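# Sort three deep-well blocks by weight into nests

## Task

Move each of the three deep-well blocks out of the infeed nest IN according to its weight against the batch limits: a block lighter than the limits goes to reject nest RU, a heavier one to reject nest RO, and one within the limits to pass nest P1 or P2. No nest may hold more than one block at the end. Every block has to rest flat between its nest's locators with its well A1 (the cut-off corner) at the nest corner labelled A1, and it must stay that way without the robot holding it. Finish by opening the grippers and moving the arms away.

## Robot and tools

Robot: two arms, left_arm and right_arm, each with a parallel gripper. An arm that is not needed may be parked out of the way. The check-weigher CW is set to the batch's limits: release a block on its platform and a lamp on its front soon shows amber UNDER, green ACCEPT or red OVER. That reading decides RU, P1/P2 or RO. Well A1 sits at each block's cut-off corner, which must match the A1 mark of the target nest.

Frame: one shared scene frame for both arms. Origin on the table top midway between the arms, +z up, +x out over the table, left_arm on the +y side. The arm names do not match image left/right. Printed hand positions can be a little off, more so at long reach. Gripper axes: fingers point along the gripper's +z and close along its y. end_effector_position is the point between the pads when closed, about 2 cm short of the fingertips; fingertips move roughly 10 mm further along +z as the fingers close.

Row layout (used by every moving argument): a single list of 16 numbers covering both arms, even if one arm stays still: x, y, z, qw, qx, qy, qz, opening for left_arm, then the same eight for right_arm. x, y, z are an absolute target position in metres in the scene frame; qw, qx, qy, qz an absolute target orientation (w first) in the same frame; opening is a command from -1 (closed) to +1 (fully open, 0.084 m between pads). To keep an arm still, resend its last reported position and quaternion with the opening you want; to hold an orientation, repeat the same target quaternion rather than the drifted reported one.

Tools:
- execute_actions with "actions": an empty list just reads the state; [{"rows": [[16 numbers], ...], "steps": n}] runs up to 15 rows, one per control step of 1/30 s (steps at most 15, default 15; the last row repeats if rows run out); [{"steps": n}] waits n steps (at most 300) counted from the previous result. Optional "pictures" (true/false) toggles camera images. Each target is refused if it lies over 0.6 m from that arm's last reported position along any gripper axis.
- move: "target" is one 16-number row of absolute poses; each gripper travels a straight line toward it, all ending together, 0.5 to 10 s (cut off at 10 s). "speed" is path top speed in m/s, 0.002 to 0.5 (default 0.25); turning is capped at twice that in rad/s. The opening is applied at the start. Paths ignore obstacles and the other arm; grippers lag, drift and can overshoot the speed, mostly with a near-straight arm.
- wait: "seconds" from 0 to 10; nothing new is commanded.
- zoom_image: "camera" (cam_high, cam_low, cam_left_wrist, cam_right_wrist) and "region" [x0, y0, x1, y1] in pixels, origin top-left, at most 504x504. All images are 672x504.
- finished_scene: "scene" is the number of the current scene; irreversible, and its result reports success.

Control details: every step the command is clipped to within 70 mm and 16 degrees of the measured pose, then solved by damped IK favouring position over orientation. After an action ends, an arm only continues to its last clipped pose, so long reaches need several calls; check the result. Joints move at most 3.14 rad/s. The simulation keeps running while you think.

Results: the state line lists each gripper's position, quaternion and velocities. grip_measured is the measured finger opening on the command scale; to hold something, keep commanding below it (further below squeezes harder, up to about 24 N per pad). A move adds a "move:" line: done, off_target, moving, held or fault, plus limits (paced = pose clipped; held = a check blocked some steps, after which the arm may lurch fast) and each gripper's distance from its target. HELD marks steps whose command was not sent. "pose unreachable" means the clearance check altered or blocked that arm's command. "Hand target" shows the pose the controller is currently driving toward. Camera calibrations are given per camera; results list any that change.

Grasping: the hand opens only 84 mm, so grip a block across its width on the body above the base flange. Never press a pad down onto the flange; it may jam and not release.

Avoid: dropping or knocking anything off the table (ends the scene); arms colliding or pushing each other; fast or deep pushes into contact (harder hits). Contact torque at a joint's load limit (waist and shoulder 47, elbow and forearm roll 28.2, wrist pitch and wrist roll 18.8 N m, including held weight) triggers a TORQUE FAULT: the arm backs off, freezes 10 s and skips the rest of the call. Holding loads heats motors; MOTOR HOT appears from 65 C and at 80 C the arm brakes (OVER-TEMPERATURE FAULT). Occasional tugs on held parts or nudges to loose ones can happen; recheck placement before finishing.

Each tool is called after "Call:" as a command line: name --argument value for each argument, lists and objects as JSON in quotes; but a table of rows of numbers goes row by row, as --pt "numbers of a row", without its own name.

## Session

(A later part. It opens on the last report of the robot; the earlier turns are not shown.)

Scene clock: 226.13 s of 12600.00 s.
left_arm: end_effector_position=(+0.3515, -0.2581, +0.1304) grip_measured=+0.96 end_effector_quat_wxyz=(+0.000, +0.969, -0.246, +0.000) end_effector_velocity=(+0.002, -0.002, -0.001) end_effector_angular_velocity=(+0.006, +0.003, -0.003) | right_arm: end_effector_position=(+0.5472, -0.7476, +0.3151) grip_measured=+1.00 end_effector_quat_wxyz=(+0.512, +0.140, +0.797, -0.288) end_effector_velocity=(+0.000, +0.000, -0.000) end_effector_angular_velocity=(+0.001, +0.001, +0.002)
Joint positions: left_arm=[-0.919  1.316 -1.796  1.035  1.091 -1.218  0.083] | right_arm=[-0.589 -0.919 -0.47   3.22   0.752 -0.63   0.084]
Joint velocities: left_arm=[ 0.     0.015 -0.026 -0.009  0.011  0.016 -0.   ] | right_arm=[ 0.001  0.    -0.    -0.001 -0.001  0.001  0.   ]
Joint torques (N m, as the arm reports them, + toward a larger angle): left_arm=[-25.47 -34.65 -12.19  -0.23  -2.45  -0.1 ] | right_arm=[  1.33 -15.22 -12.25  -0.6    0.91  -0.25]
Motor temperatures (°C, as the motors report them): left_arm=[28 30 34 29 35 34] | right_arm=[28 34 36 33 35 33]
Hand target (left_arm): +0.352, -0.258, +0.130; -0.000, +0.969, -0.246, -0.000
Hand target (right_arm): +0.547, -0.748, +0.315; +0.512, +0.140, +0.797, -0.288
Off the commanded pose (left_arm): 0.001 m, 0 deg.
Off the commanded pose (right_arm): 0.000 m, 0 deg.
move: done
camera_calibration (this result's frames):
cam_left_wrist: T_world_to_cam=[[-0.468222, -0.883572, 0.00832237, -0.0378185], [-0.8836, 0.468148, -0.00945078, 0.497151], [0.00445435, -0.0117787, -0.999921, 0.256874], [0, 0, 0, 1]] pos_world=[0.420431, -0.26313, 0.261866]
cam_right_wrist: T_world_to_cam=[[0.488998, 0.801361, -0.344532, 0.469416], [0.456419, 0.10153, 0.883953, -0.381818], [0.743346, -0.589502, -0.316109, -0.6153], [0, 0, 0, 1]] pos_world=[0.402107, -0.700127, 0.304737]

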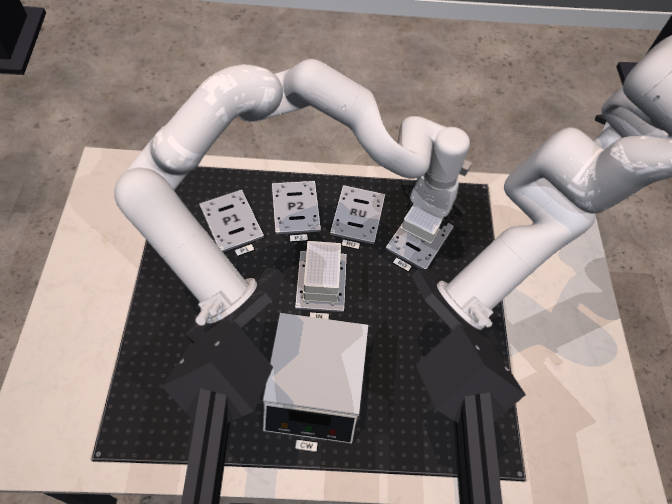

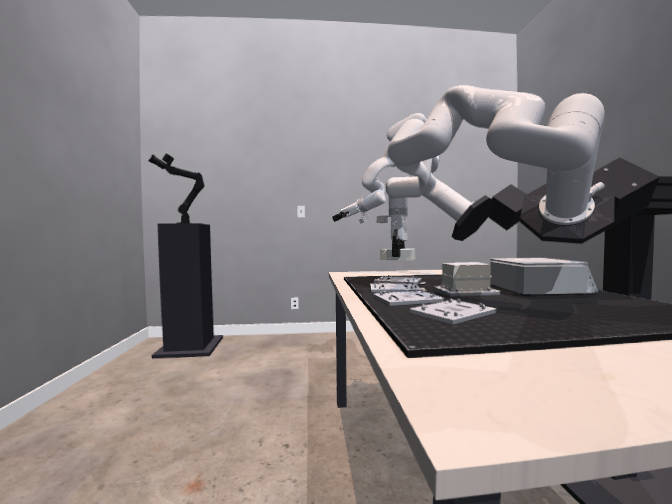

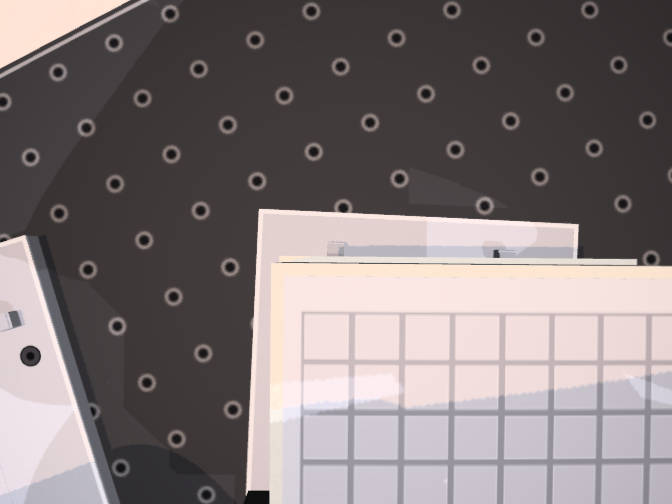

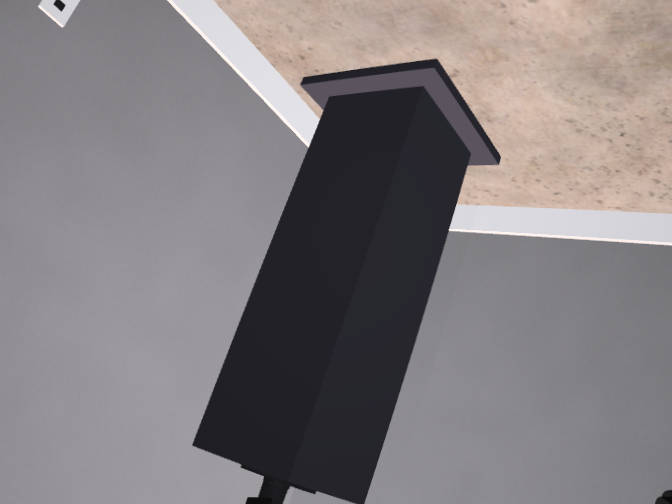

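Call:
move --target '[0.3493,-0.2574,0.075,0,0.9643,-0.2647,0,0.2,0.5472,-0.7476,0.3151,0.512,0.140,0.797,-0.288,1]' --speed 0.04

Scene clock: 241.67 s of 12600.00 s.
left_arm: end_effector_position=(+0.3494, -0.2575, +0.0754) grip_measured=+0.96 end_effector_quat_wxyz=(+0.000, +0.964, -0.265, +0.000) end_effector_velocity=(+0.000, -0.000, -0.002) end_effector_angular_velocity=(-0.001, -0.001, -0.002) | right_arm: end_effector_position=(+0.5472, -0.7476, +0.3151) grip_measured=+1.00 end_effector_quat_wxyz=(+0.512, +0.140, +0.797, -0.288) end_effector_velocity=(+0.000, +0.000, +0.000) end_effector_angular_velocity=(-0.000, -0.001, +0.001)
Joint positions: left_arm=[-0.836  1.405 -1.849  1.116  1.041 -1.197  0.083] | right_arm=[-0.589 -0.919 -0.47   3.22   0.752 -0.63   0.084]
Joint velocities: left_arm=[ 0.003  0.004 -0.005  0.003 -0.002  0.002  0.   ] | right_arm=[ 0.001  0.    -0.    -0.001  0.001  0.     0.   ]
Joint torques (N m, as the arm reports them, + toward a larger angle): left_arm=[-25.38 -33.54 -11.1   -0.44  -2.22   0.09] | right_arm=[  1.08 -14.95 -12.56  -0.44   0.92  -0.22]
Motor temperatures (°C, as the motors report them): left_arm=[29 30 34 29 35 34] | right_arm=[28 34 36 33 35 33]
Hand target (left_arm): +0.349, -0.257, +0.075; +0.000, +0.964, -0.265, -0.000
Hand target (right_arm): +0.547, -0.748, +0.315; +0.512, +0.140, +0.797, -0.288
Off the commanded pose (left_arm): 0.000 m, 0 deg.
Off the commanded pose (right_arm): 0.000 m, 0 deg.
After step 90, 10.77 s passed at rest.
move: done
camera_calibration (this result's frames):
cam_left_wrist: T_world_to_cam=[[-0.502087, -0.864775, 0.00850702, -0.0211502], [-0.864809, 0.502015, -0.00925086, 0.496662], [0.00372926, -0.0120017, -0.999921, 0.202087], [0, 0, 0, 1]] pos_world=[0.418145, -0.265197, 0.206846]
cam_right_wrist: T_world_to_cam=[[0.488998, 0.801361, -0.344532, 0.469416], [0.456419, 0.10153, 0.883953, -0.381818], [0.743346, -0.589502, -0.316109, -0.6153], [0, 0, 0, 1]] pos_world=[0.402107, -0.700127, 0.304737]

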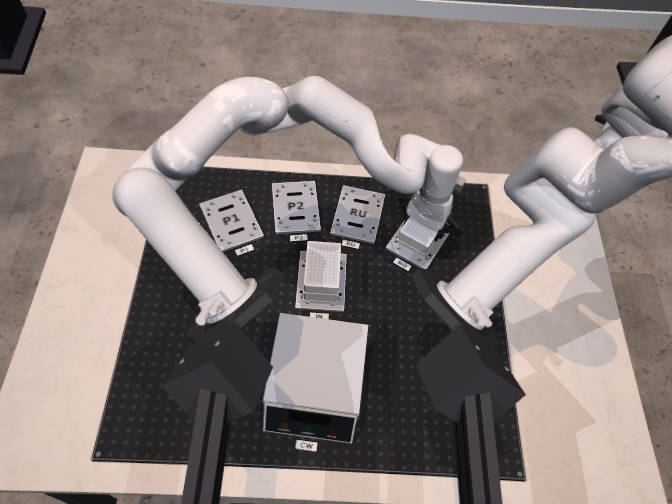

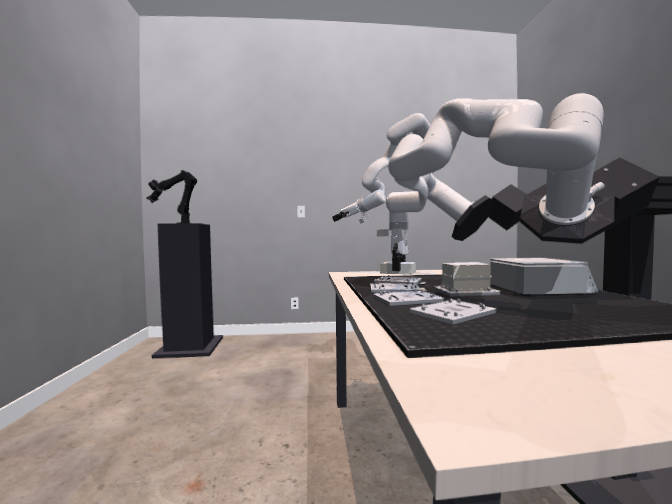

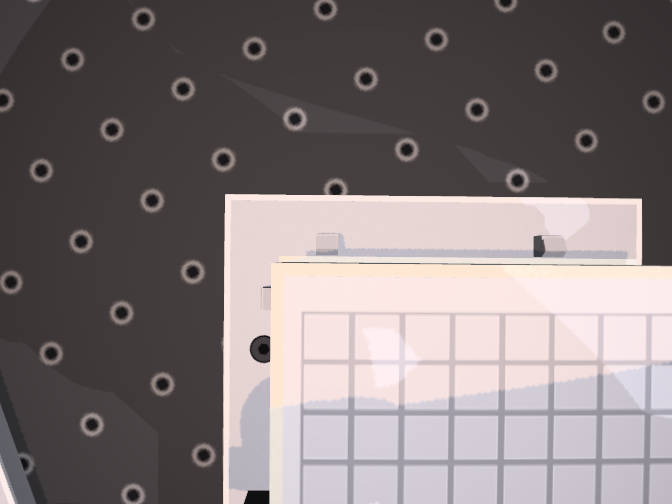

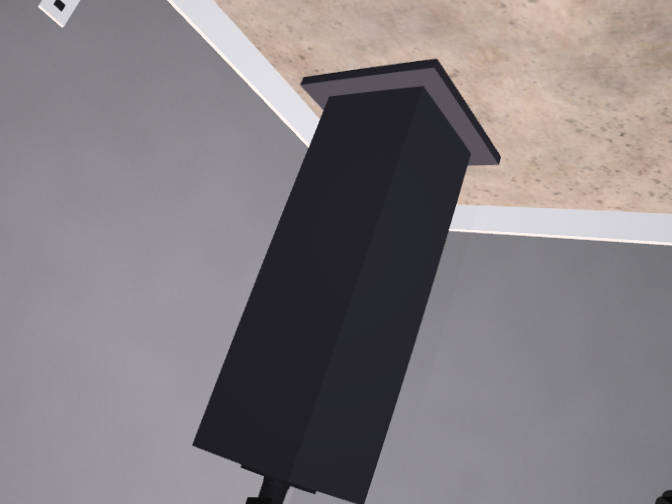

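Call:
move --target '[0.3493,-0.2574,0.052,0,0.9643,-0.2647,0,0.2,0.5472,-0.7476,0.3151,0.512,0.140,0.797,-0.288,1]' --speed 0.01

Scene clock: 257.97 s of 12600.00 s.
left_arm: end_effector_position=(+0.3492, -0.2574, +0.0523) grip_measured=+0.96 end_effector_quat_wxyz=(+0.000, +0.964, -0.265, -0.000) end_effector_velocity=(+0.000, -0.001, -0.002) end_effector_angular_velocity=(-0.002, -0.001, -0.001) | right_arm: end_effector_position=(+0.5472, -0.7476, +0.3151) grip_measured=+1.00 end_effector_quat_wxyz=(+0.512, +0.140, +0.797, -0.288) end_effector_velocity=(+0.000, +0.000, +0.000) end_effector_angular_velocity=(-0.000, -0.000, +0.001)
Joint positions: left_arm=[-0.801  1.449 -1.885  1.149  1.024 -1.197  0.083] | right_arm=[-0.589 -0.919 -0.47   3.22   0.752 -0.63   0.084]
Joint velocities: left_arm=[ 0.003  0.006 -0.006  0.004 -0.003  0.     0.   ] | right_arm=[ 0.001 -0.     0.    -0.001  0.     0.    -0.   ]
Joint torques (N m, as the arm reports them, + toward a larger angle): left_arm=[-25.42 -32.87 -10.8   -0.5   -2.31   0.05] | right_arm=[  1.64 -15.22 -12.54  -0.5    0.85  -0.22]
Motor temperatures (°C, as the motors report them): left_arm=[29 30 34 29 35 34] | right_arm=[28 34 36 33 35 33]
Hand target (left_arm): +0.349, -0.257, +0.052; +0.000, +0.964, -0.265, -0.000
Hand target (right_arm): +0.547, -0.748, +0.315; +0.512, +0.140, +0.797, -0.288
Off the commanded pose (left_arm): 0.000 m, 0 deg.
Off the commanded pose (right_arm): 0.000 m, 0 deg.
After step 90, 10.77 s passed at rest.
move: done
camera_calibration (this result's frames):
cam_left_wrist: T_world_to_cam=[[-0.502284, -0.864664, 0.00821723, -0.0208102], [-0.864696, 0.502217, -0.00893035, 0.496239], [0.00359492, -0.011591, -0.999926, 0.179108], [0, 0, 0, 1]] pos_world=[0.418, -0.265138, 0.183698]
cam_right_wrist: T_world_to_cam=[[0.488998, 0.801361, -0.344532, 0.469416], [0.456419, 0.10153, 0.883953, -0.381819], [0.743345, -0.589502, -0.316109, -0.6153], [0, 0, 0, 1]] pos_world=[0.402107, -0.700127, 0.304737]

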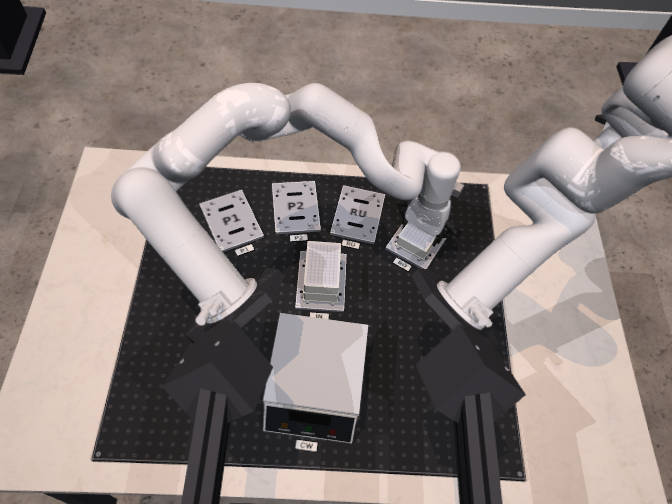

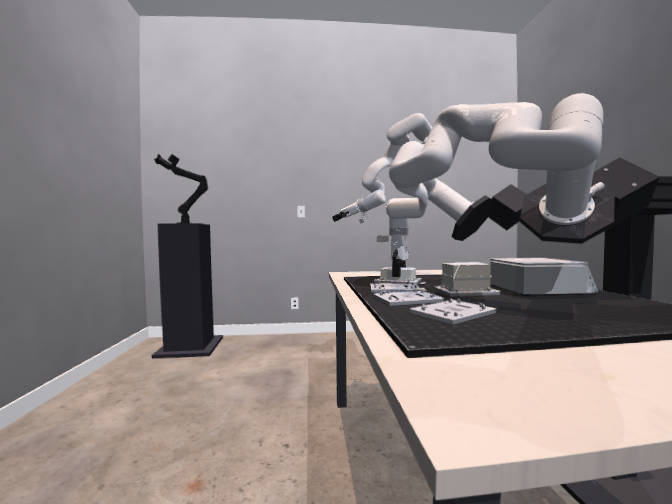

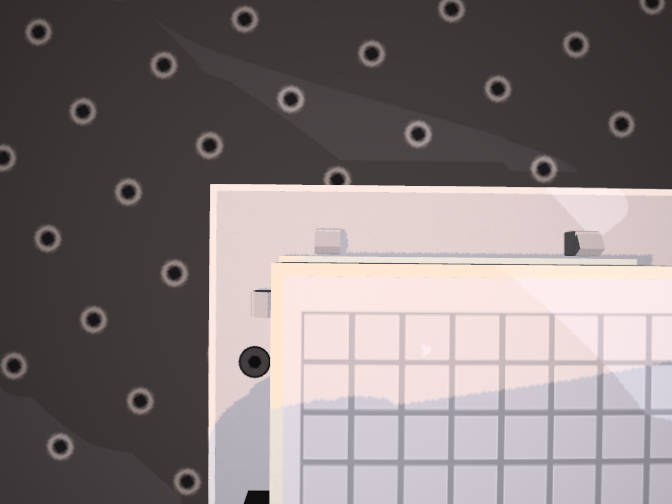

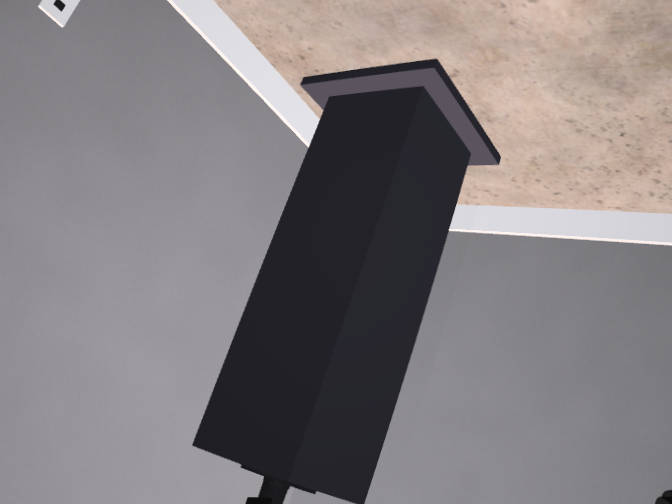

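Call:
move --target '[0.3493,-0.2574,0.049,0,0.9643,-0.2647,0,0.2,0.5472,-0.7476,0.3151,0.512,0.140,0.797,-0.288,1]' --speed 0.004

Scene clock: 265.13 s of 12600.00 s.
left_arm: end_effector_position=(+0.3496, -0.2577, +0.0500) grip_measured=+0.96 end_effector_quat_wxyz=(+0.000, +0.964, -0.265, +0.001) end_effector_velocity=(-0.000, -0.000, -0.001) end_effector_angular_velocity=(+0.000, -0.000, -0.000) | right_arm: end_effector_position=(+0.5472, -0.7476, +0.3151) grip_measured=+1.00 end_effector_quat_wxyz=(+0.512, +0.140, +0.797, -0.288) end_effector_velocity=(+0.000, +0.001, -0.000) end_effector_angular_velocity=(+0.001, +0.000, +0.001)
Joint positions: left_arm=[-0.797  1.454 -1.891  1.153  1.023 -1.197  0.083] | right_arm=[-0.589 -0.919 -0.47   3.22   0.752 -0.63   0.084]
Joint velocities: left_arm=[ 0.001  0.002 -0.001  0.001 -0.    -0.     0.   ] | right_arm=[ 0.001  0.    -0.    -0.    -0.001 -0.001 -0.   ]
Joint torques (N m, as the arm reports them, + toward a larger angle): left_arm=[-20.62 -28.83 -10.48  -0.37  -2.64   0.22] | right_arm=[  2.03 -15.99 -12.18  -0.64   0.73  -0.14]
Motor temperatures (°C, as the motors report them): left_arm=[29 30 34 29 35 34] | right_arm=[28 34 36 33 35 33]
Hand target (left_arm): +0.349, -0.257, +0.049; +0.000, +0.964, -0.265, -0.000
Hand target (right_arm): +0.547, -0.748, +0.315; +0.512, +0.140, +0.797, -0.288
Off the commanded pose (left_arm): 0.001 m, 0 deg.
Off the commanded pose (right_arm): 0.000 m, 0 deg.
After step 90, 3.20 s passed at rest.
move: done
camera_calibration (this result's frames):
cam_left_wrist: T_world_to_cam=[[-0.502136, -0.86475, 0.00818185, -0.0209937], [-0.864776, 0.502055, -0.0102192, 0.496744], [0.00472933, -0.0122069, -0.999914, 0.176268], [0, 0, 0, 1]] pos_world=[0.418197, -0.265395, 0.181501]
cam_right_wrist: T_world_to_cam=[[0.488998, 0.801361, -0.344532, 0.469416], [0.456419, 0.10153, 0.883953, -0.381818], [0.743345, -0.589502, -0.316109, -0.615301], [0, 0, 0, 1]] pos_world=[0.402107, -0.700127, 0.304737]

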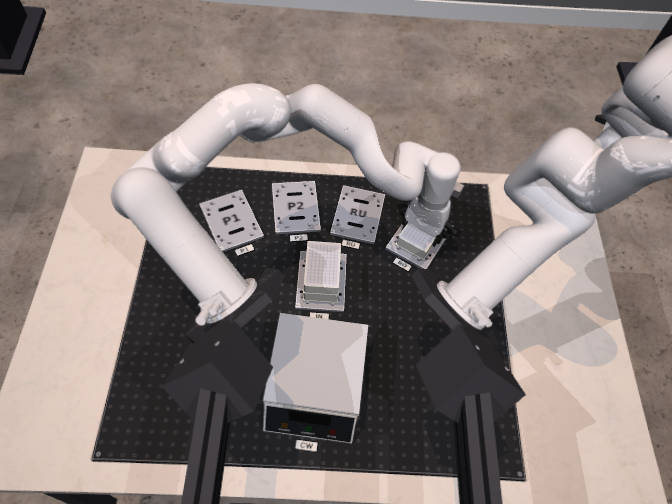

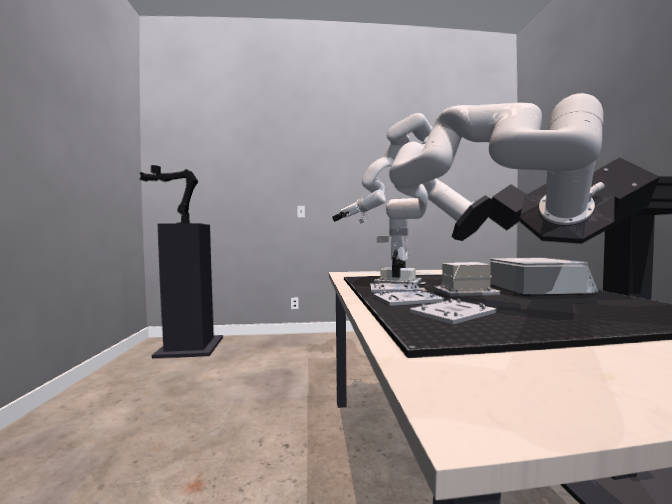

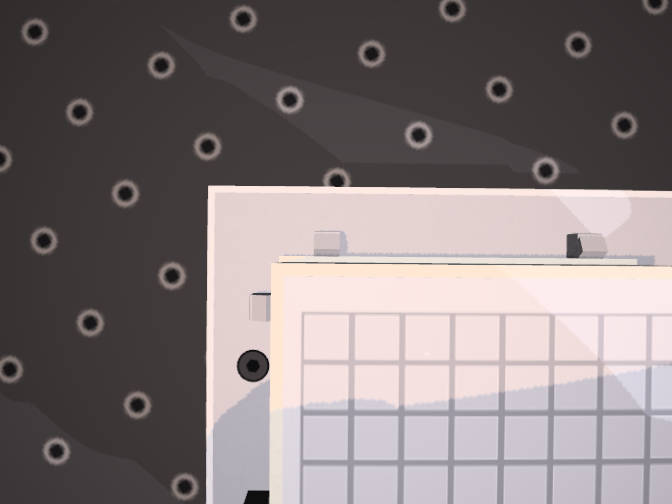

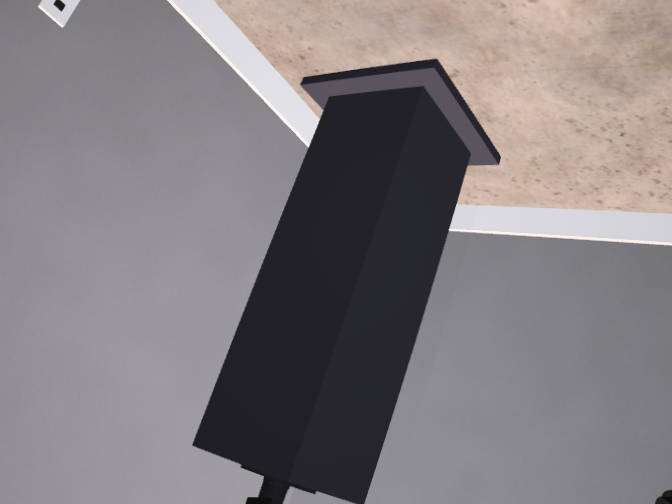

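Call:
move --target '[0.3495,-0.2576,0.0505,0,0.9643,-0.2647,0,1,0.5472,-0.7476,0.3151,0.512,0.140,0.797,-0.288,1]' --speed 0.004

Call:
move --target '[0.3495,-0.2576,0.14,0,0.9643,-0.2647,0,1,0.5472,-0.7476,0.3151,0.512,0.140,0.797,-0.288,1]' --speed 0.04

Call:
move --target '[0.20,-0.0005,0.14,0,1,-0.009,0,1,0.5472,-0.7476,0.3151,0.512,0.140,0.797,-0.288,1]' --speed 0.15

Call:
move --target '[0.20,-0.0005,0.123,0,1,-0.009,0,1,0.5472,-0.7476,0.3151,0.512,0.140,0.797,-0.288,1]' --speed 0.02

Scene clock: 283.20 s of 12600.00 s.
left_arm: end_effector_position=(+0.3493, -0.2573, +0.0500) grip_measured=+1.00 end_effector_quat_wxyz=(-0.000, +0.964, -0.265, -0.000) end_effector_velocity=(+0.001, -0.001, +0.002) end_effector_angular_velocity=(-0.002, -0.002, -0.001) | right_arm: end_effector_position=(+0.5472, -0.7476, +0.3151) grip_measured=+1.00 end_effector_quat_wxyz=(+0.512, +0.140, +0.797, -0.288) end_effector_velocity=(-0.000, -0.000, +0.000) end_effector_angular_velocity=(-0.001, +0.001, +0.001)
Joint positions: left_arm=[-0.797  1.454 -1.89   1.151  1.024 -1.196  0.084] | right_arm=[-0.589 -0.919 -0.47   3.22   0.752 -0.63   0.084]
Joint velocities: left_arm=[-0.003 -0.002 -0.    -0.     0.     0.001  0.   ] | right_arm=[-0.001 -0.    -0.    -0.001 -0.    -0.    -0.   ]
Joint torques (N m, as the arm reports them, + toward a larger angle): left_arm=[-24.73 -31.77 -10.56  -0.37  -2.35   0.09] | right_arm=[  1.54 -15.26 -12.05  -0.5    1.09  -0.19]
Motor temperatures (°C, as the motors report them): left_arm=[29 30 34 29 35 34] | right_arm=[28 34 36 33 35 33]
Hand target (left_arm): +0.350, -0.258, +0.050; +0.000, +0.964, -0.265, -0.000
Hand target (right_arm): +0.547, -0.748, +0.315; +0.512, +0.140, +0.797, -0.288
Off the commanded pose (left_arm): 0.001 m, 0 deg.
Off the commanded pose (right_arm): 0.000 m, 0 deg.
After step 110, 13.57 s passed at rest.
move: done
camera_calibration (this result's frames):
cam_left_wrist: T_world_to_cam=[[-0.502254, -0.864685, 0.00776979, -0.0206771], [-0.864715, 0.502197, -0.00818982, 0.496151], [0.00317965, -0.010832, -0.999936, 0.177193], [0, 0, 0, 1]] pos_world=[0.418081, -0.265125, 0.181405]
cam_right_wrist: T_world_to_cam=[[0.488998, 0.801361, -0.344532, 0.469416], [0.456419, 0.10153, 0.883953, -0.381818], [0.743346, -0.589502, -0.316109, -0.6153], [0, 0, 0, 1]] pos_world=[0.402107, -0.700127, 0.304737]

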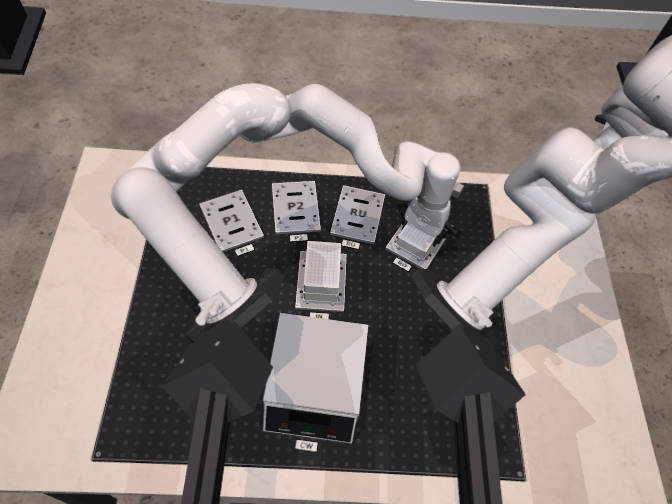

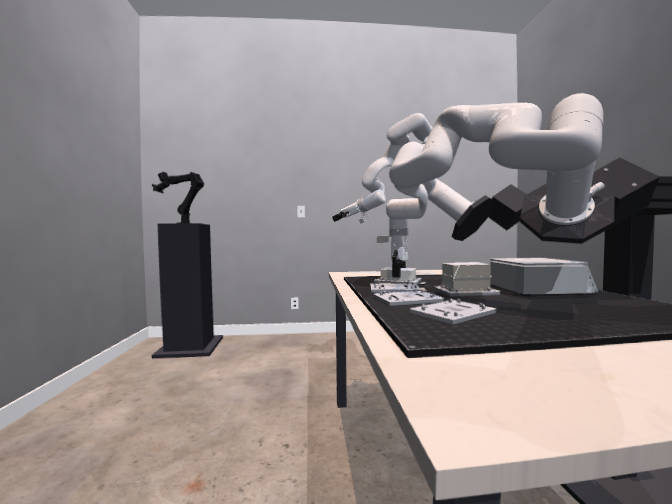

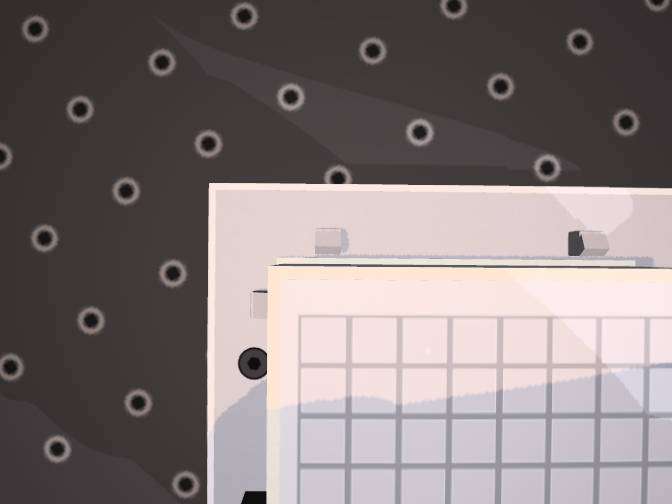

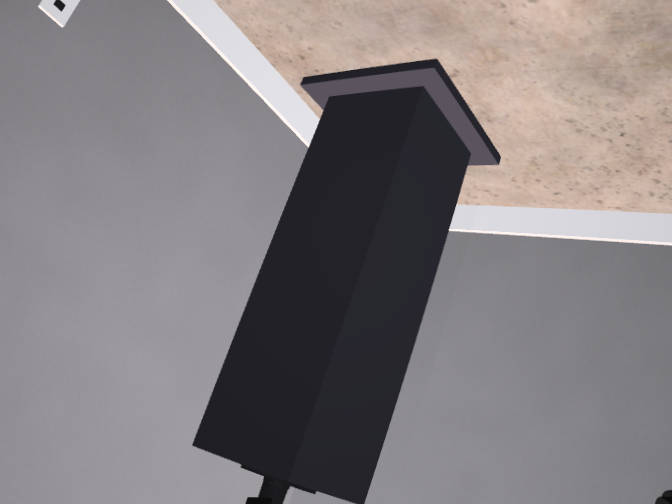

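Scene clock: 285.83 s of 12600.00 s.
left_arm: end_effector_position=(+0.3494, -0.2574, +0.1396) grip_measured=+1.00 end_effector_quat_wxyz=(-0.000, +0.964, -0.265, +0.000) end_effector_velocity=(-0.001, -0.000, +0.002) end_effector_angular_velocity=(-0.001, +0.001, -0.001) | right_arm: end_effector_position=(+0.5472, -0.7476, +0.3151) grip_measured=+1.00 end_effector_quat_wxyz=(+0.512, +0.140, +0.797, -0.288) end_effector_velocity=(+0.000, +0.000, +0.000) end_effector_angular_velocity=(-0.001, -0.001, +0.002)
Joint positions: left_arm=[-0.934  1.3   -1.783  1.022  1.099 -1.182  0.084] | right_arm=[-0.589 -0.919 -0.47   3.22   0.752 -0.63   0.084]
Joint velocities: left_arm=[-0.003 -0.003  0.002 -0.004  0.     0.002  0.   ] | right_arm=[ 0.001 -0.    -0.    -0.002  0.001  0.001  0.   ]
Joint torques (N m, as the arm reports them, + toward a larger angle): left_arm=[-24.19 -33.15 -12.22  -0.43  -2.13  -0.01] | right_arm=[  1.09 -15.07 -12.12  -0.73   0.82  -0.24]
Motor temperatures (°C, as the motors report them): left_arm=[29 30 34 29 35 34] | right_arm=[28 34 36 33 35 33]
Hand target (left_arm): +0.350, -0.257, +0.140; -0.000, +0.964, -0.265, +0.000
Hand target (right_arm): +0.547, -0.748, +0.315; +0.512, +0.140, +0.797, -0.288
Off the commanded pose (left_arm): 0.000 m, 0 deg.
Off the commanded pose (right_arm): 0.000 m, 0 deg.
move: done
camera_calibration (this result's frames):
cam_left_wrist: T_world_to_cam=[[-0.502131, -0.864757, 0.00772335, -0.0214645], [-0.864783, 0.502065, -0.00899726, 0.497175], [0.00390282, -0.0111968, -0.99993, 0.266405], [0, 0, 0, 1]] pos_world=[0.418131, -0.265193, 0.271025]
cam_right_wrist: T_world_to_cam=[[0.488998, 0.801361, -0.344532, 0.469416], [0.456419, 0.10153, 0.883953, -0.381818], [0.743346, -0.589502, -0.316109, -0.615301], [0, 0, 0, 1]] pos_world=[0.402107, -0.700127, 0.304737]

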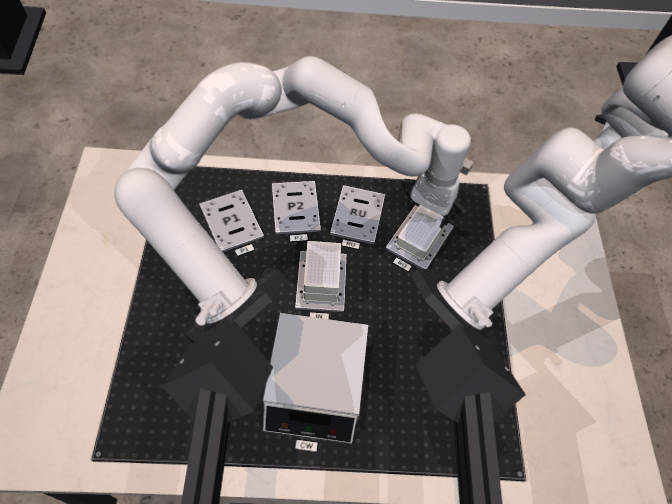

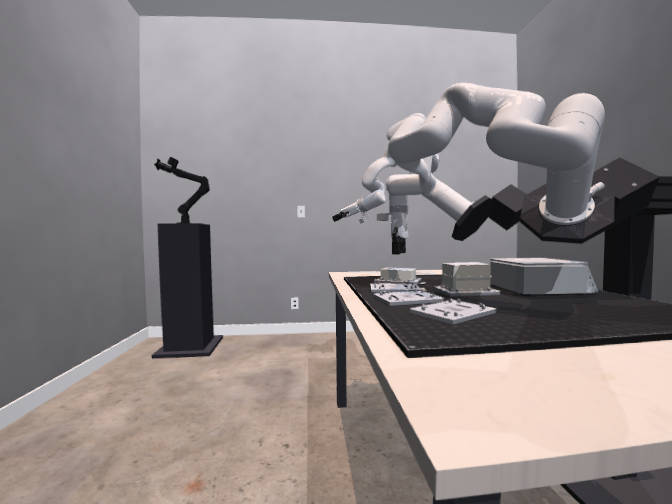

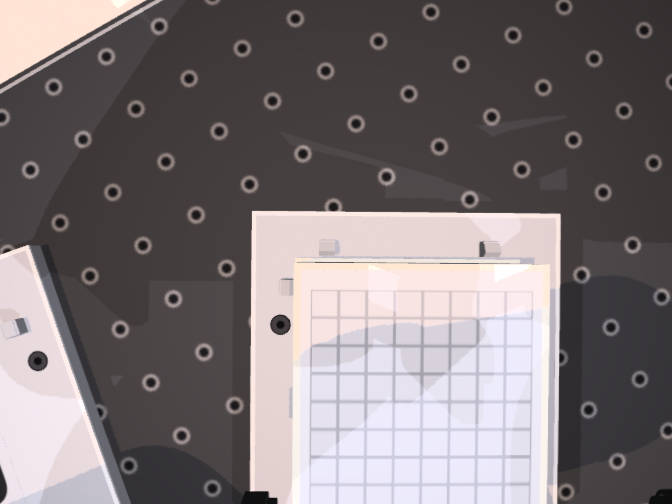

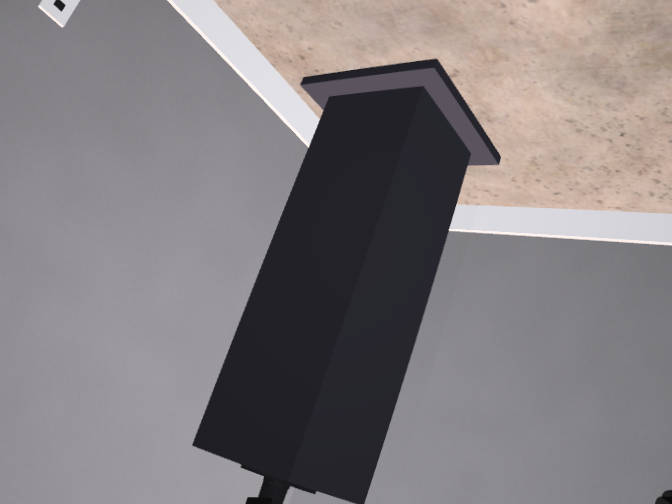

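Scene clock: 288.40 s of 12600.00 s.
left_arm: end_effector_position=(+0.2008, -0.0005, +0.1397) grip_measured=+1.00 end_effector_quat_wxyz=(+0.000, +1.000, -0.009, -0.000) end_effector_velocity=(-0.001, +0.003, -0.000) end_effector_angular_velocity=(-0.002, -0.000, +0.005) | right_arm: end_effector_position=(+0.5472, -0.7476, +0.3151) grip_measured=+1.00 end_effector_quat_wxyz=(+0.512, +0.140, +0.797, -0.288) end_effector_velocity=(-0.000, -0.000, -0.000) end_effector_angular_velocity=(+0.000, +0.002, +0.000)
Joint positions: left_arm=[-0.893  0.64  -0.587  1.396  0.892 -2.293  0.084] | right_arm=[-0.589 -0.919 -0.47   3.22   0.752 -0.63   0.084]
Joint velocities: left_arm=[ 0.003 -0.008  0.013  0.008 -0.002 -0.012  0.   ] | right_arm=[-0.001  0.     0.    -0.001 -0.001  0.001  0.   ]
Joint torques (N m, as the arm reports them, + toward a larger angle): left_arm=[-14.67 -18.57  -6.66  -0.41  -2.13   0.11] | right_arm=[  1.64 -15.77 -11.96  -0.48   0.83  -0.31]
Motor temperatures (°C, as the motors report them): left_arm=[29 30 34 29 35 34] | right_arm=[28 34 36 33 35 33]
Hand target (left_arm): +0.201, -0.000, +0.140; +0.001, +1.000, -0.009, -0.000
Hand target (right_arm): +0.547, -0.748, +0.315; +0.512, +0.140, +0.797, -0.288
Off the commanded pose (left_arm): 0.001 m, 0 deg.
Off the commanded pose (right_arm): 0.000 m, 0 deg.
move: done
camera_calibration (this result's frames):
cam_left_wrist: T_world_to_cam=[[-0.00902757, -0.999918, 0.00911494, 0.0267704], [-0.999924, 0.0089502, -0.00849342, 0.266497], [0.00841114, -0.00919092, -0.999922, 0.269062], [0, 0, 0, 1]] pos_world=[0.264456, 0.0268559, 0.271061]
cam_right_wrist: T_world_to_cam=[[0.488998, 0.801361, -0.344532, 0.469416], [0.456419, 0.10153, 0.883953, -0.381818], [0.743345, -0.589502, -0.316109, -0.6153], [0, 0, 0, 1]] pos_world=[0.402107, -0.700127, 0.304737]

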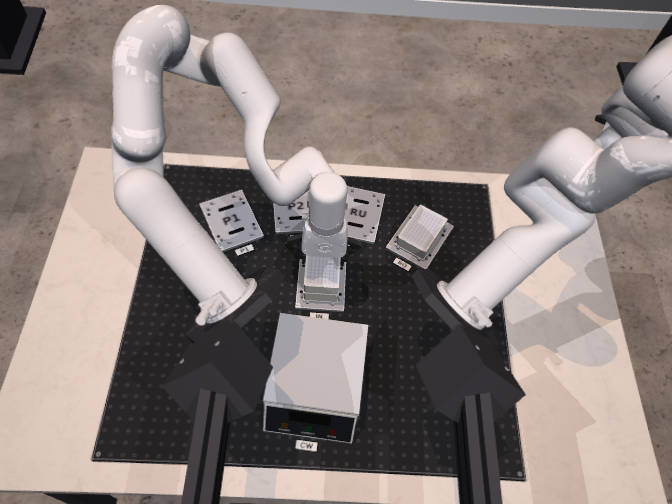

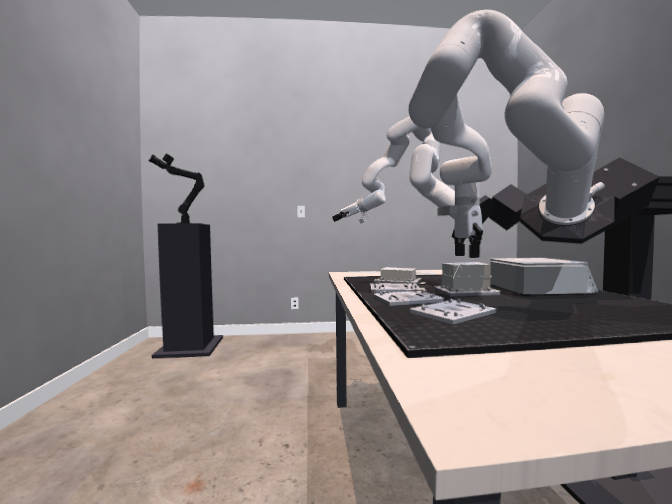

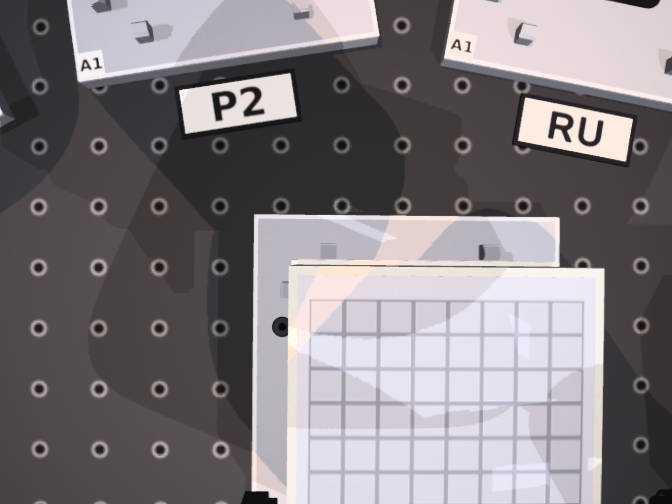

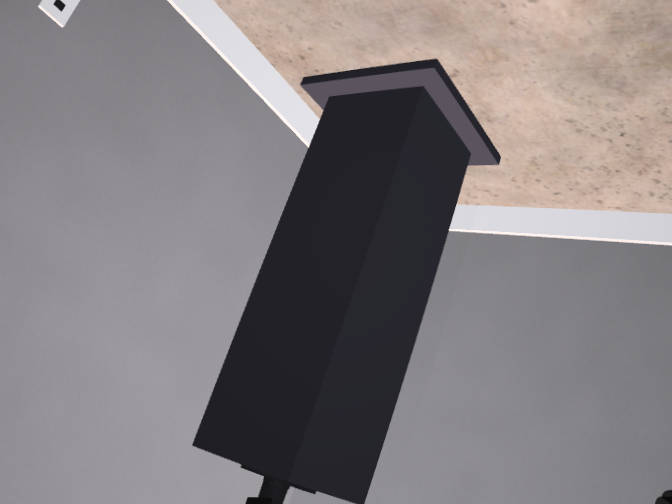

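Scene clock: 289.57 s of 12600.00 s.
left_arm: end_effector_position=(+0.2000, -0.0005, +0.1233) grip_measured=+1.00 end_effector_quat_wxyz=(+0.000, +1.000, -0.009, -0.000) end_effector_velocity=(+0.000, -0.000, -0.002) end_effector_angular_velocity=(-0.001, -0.002, -0.000) | right_arm: end_effector_position=(+0.5472, -0.7476, +0.3151) grip_measured=+1.00 end_effector_quat_wxyz=(+0.512, +0.140, +0.797, -0.288) end_effector_velocity=(+0.000, -0.000, +0.000) end_effector_angular_velocity=(+0.000, -0.001, -0.000)
Joint positions: left_arm=[-0.847  0.683 -0.605  1.461  0.892 -2.327  0.084] | right_arm=[-0.589 -0.919 -0.47   3.22   0.752 -0.63   0.084]
Joint velocities: left_arm=[ 0.005  0.005 -0.003  0.009  0.001 -0.004  0.   ] | right_arm=[-0.     0.    -0.    -0.     0.     0.001 -0.   ]
Joint torques (N m, as the arm reports them, + toward a larger angle): left_arm=[-14.63 -19.01  -5.52  -0.45  -2.13   0.02] | right_arm=[  1.58 -15.25 -11.92  -0.37   0.81  -0.18]
Motor temperatures (°C, as the motors report them): left_arm=[29 30 34 29 35 34] | right_arm=[28 34 36 33 35 33]
Hand target (left_arm): +0.200, -0.001, +0.123; +0.000, +1.000, -0.009, -0.000
Hand target (right_arm): +0.547, -0.748, +0.315; +0.512, +0.140, +0.797, -0.288
Off the commanded pose (left_arm): 0.000 m, 0 deg.
Off the commanded pose (right_arm): 0.000 m, 0 deg.
move: done
camera_calibration (this result's frames):
cam_left_wrist: T_world_to_cam=[[-0.00839496, -0.99993, 0.00828181, 0.026884], [-0.999925, 0.00832087, -0.00894037, 0.265602], [0.00887084, -0.00835625, -0.999926, 0.252562], [0, 0, 0, 1]] pos_world=[0.263568, 0.0267825, 0.254696]
cam_right_wrist: T_world_to_cam=[[0.488998, 0.801361, -0.344532, 0.469416], [0.456419, 0.10153, 0.883953, -0.381818], [0.743346, -0.589502, -0.316109, -0.615301], [0, 0, 0, 1]] pos_world=[0.402107, -0.700127, 0.304737]

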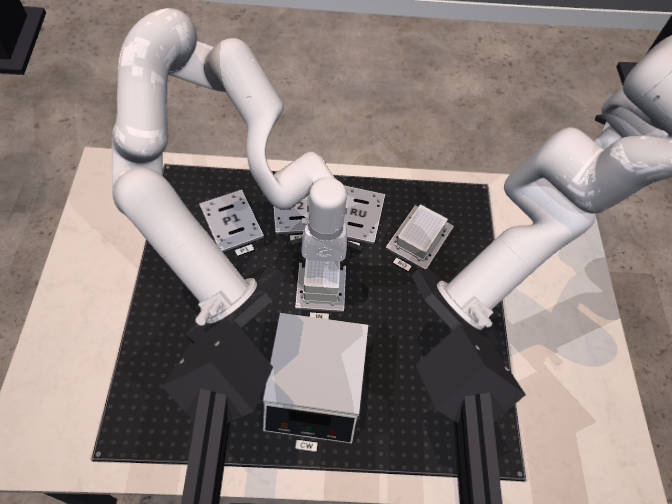

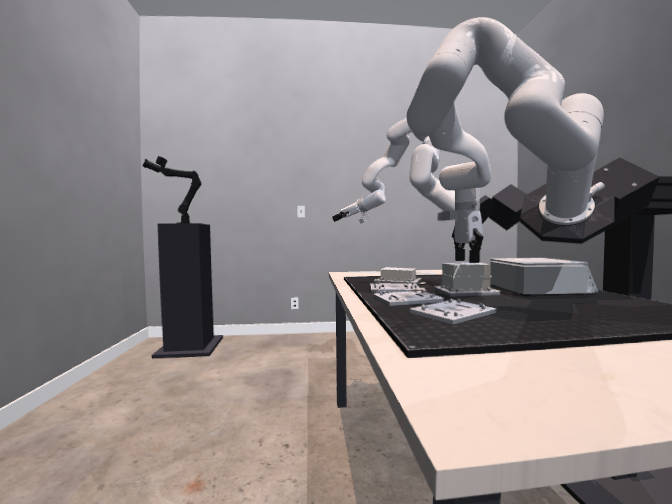

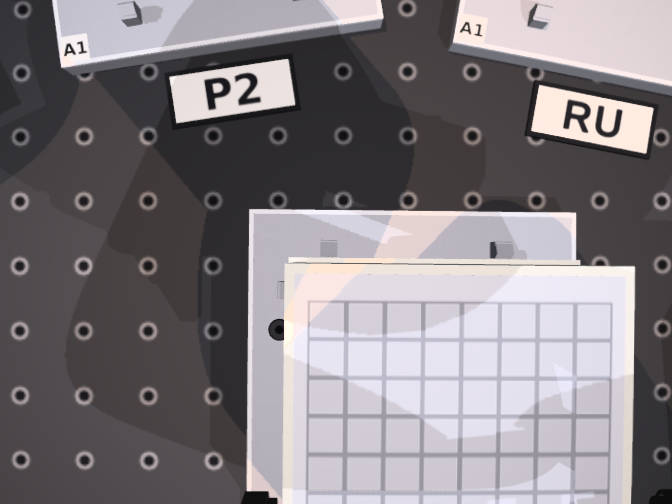

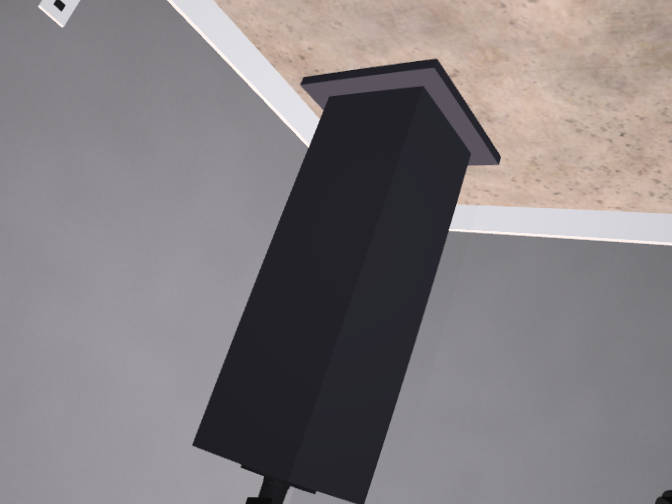

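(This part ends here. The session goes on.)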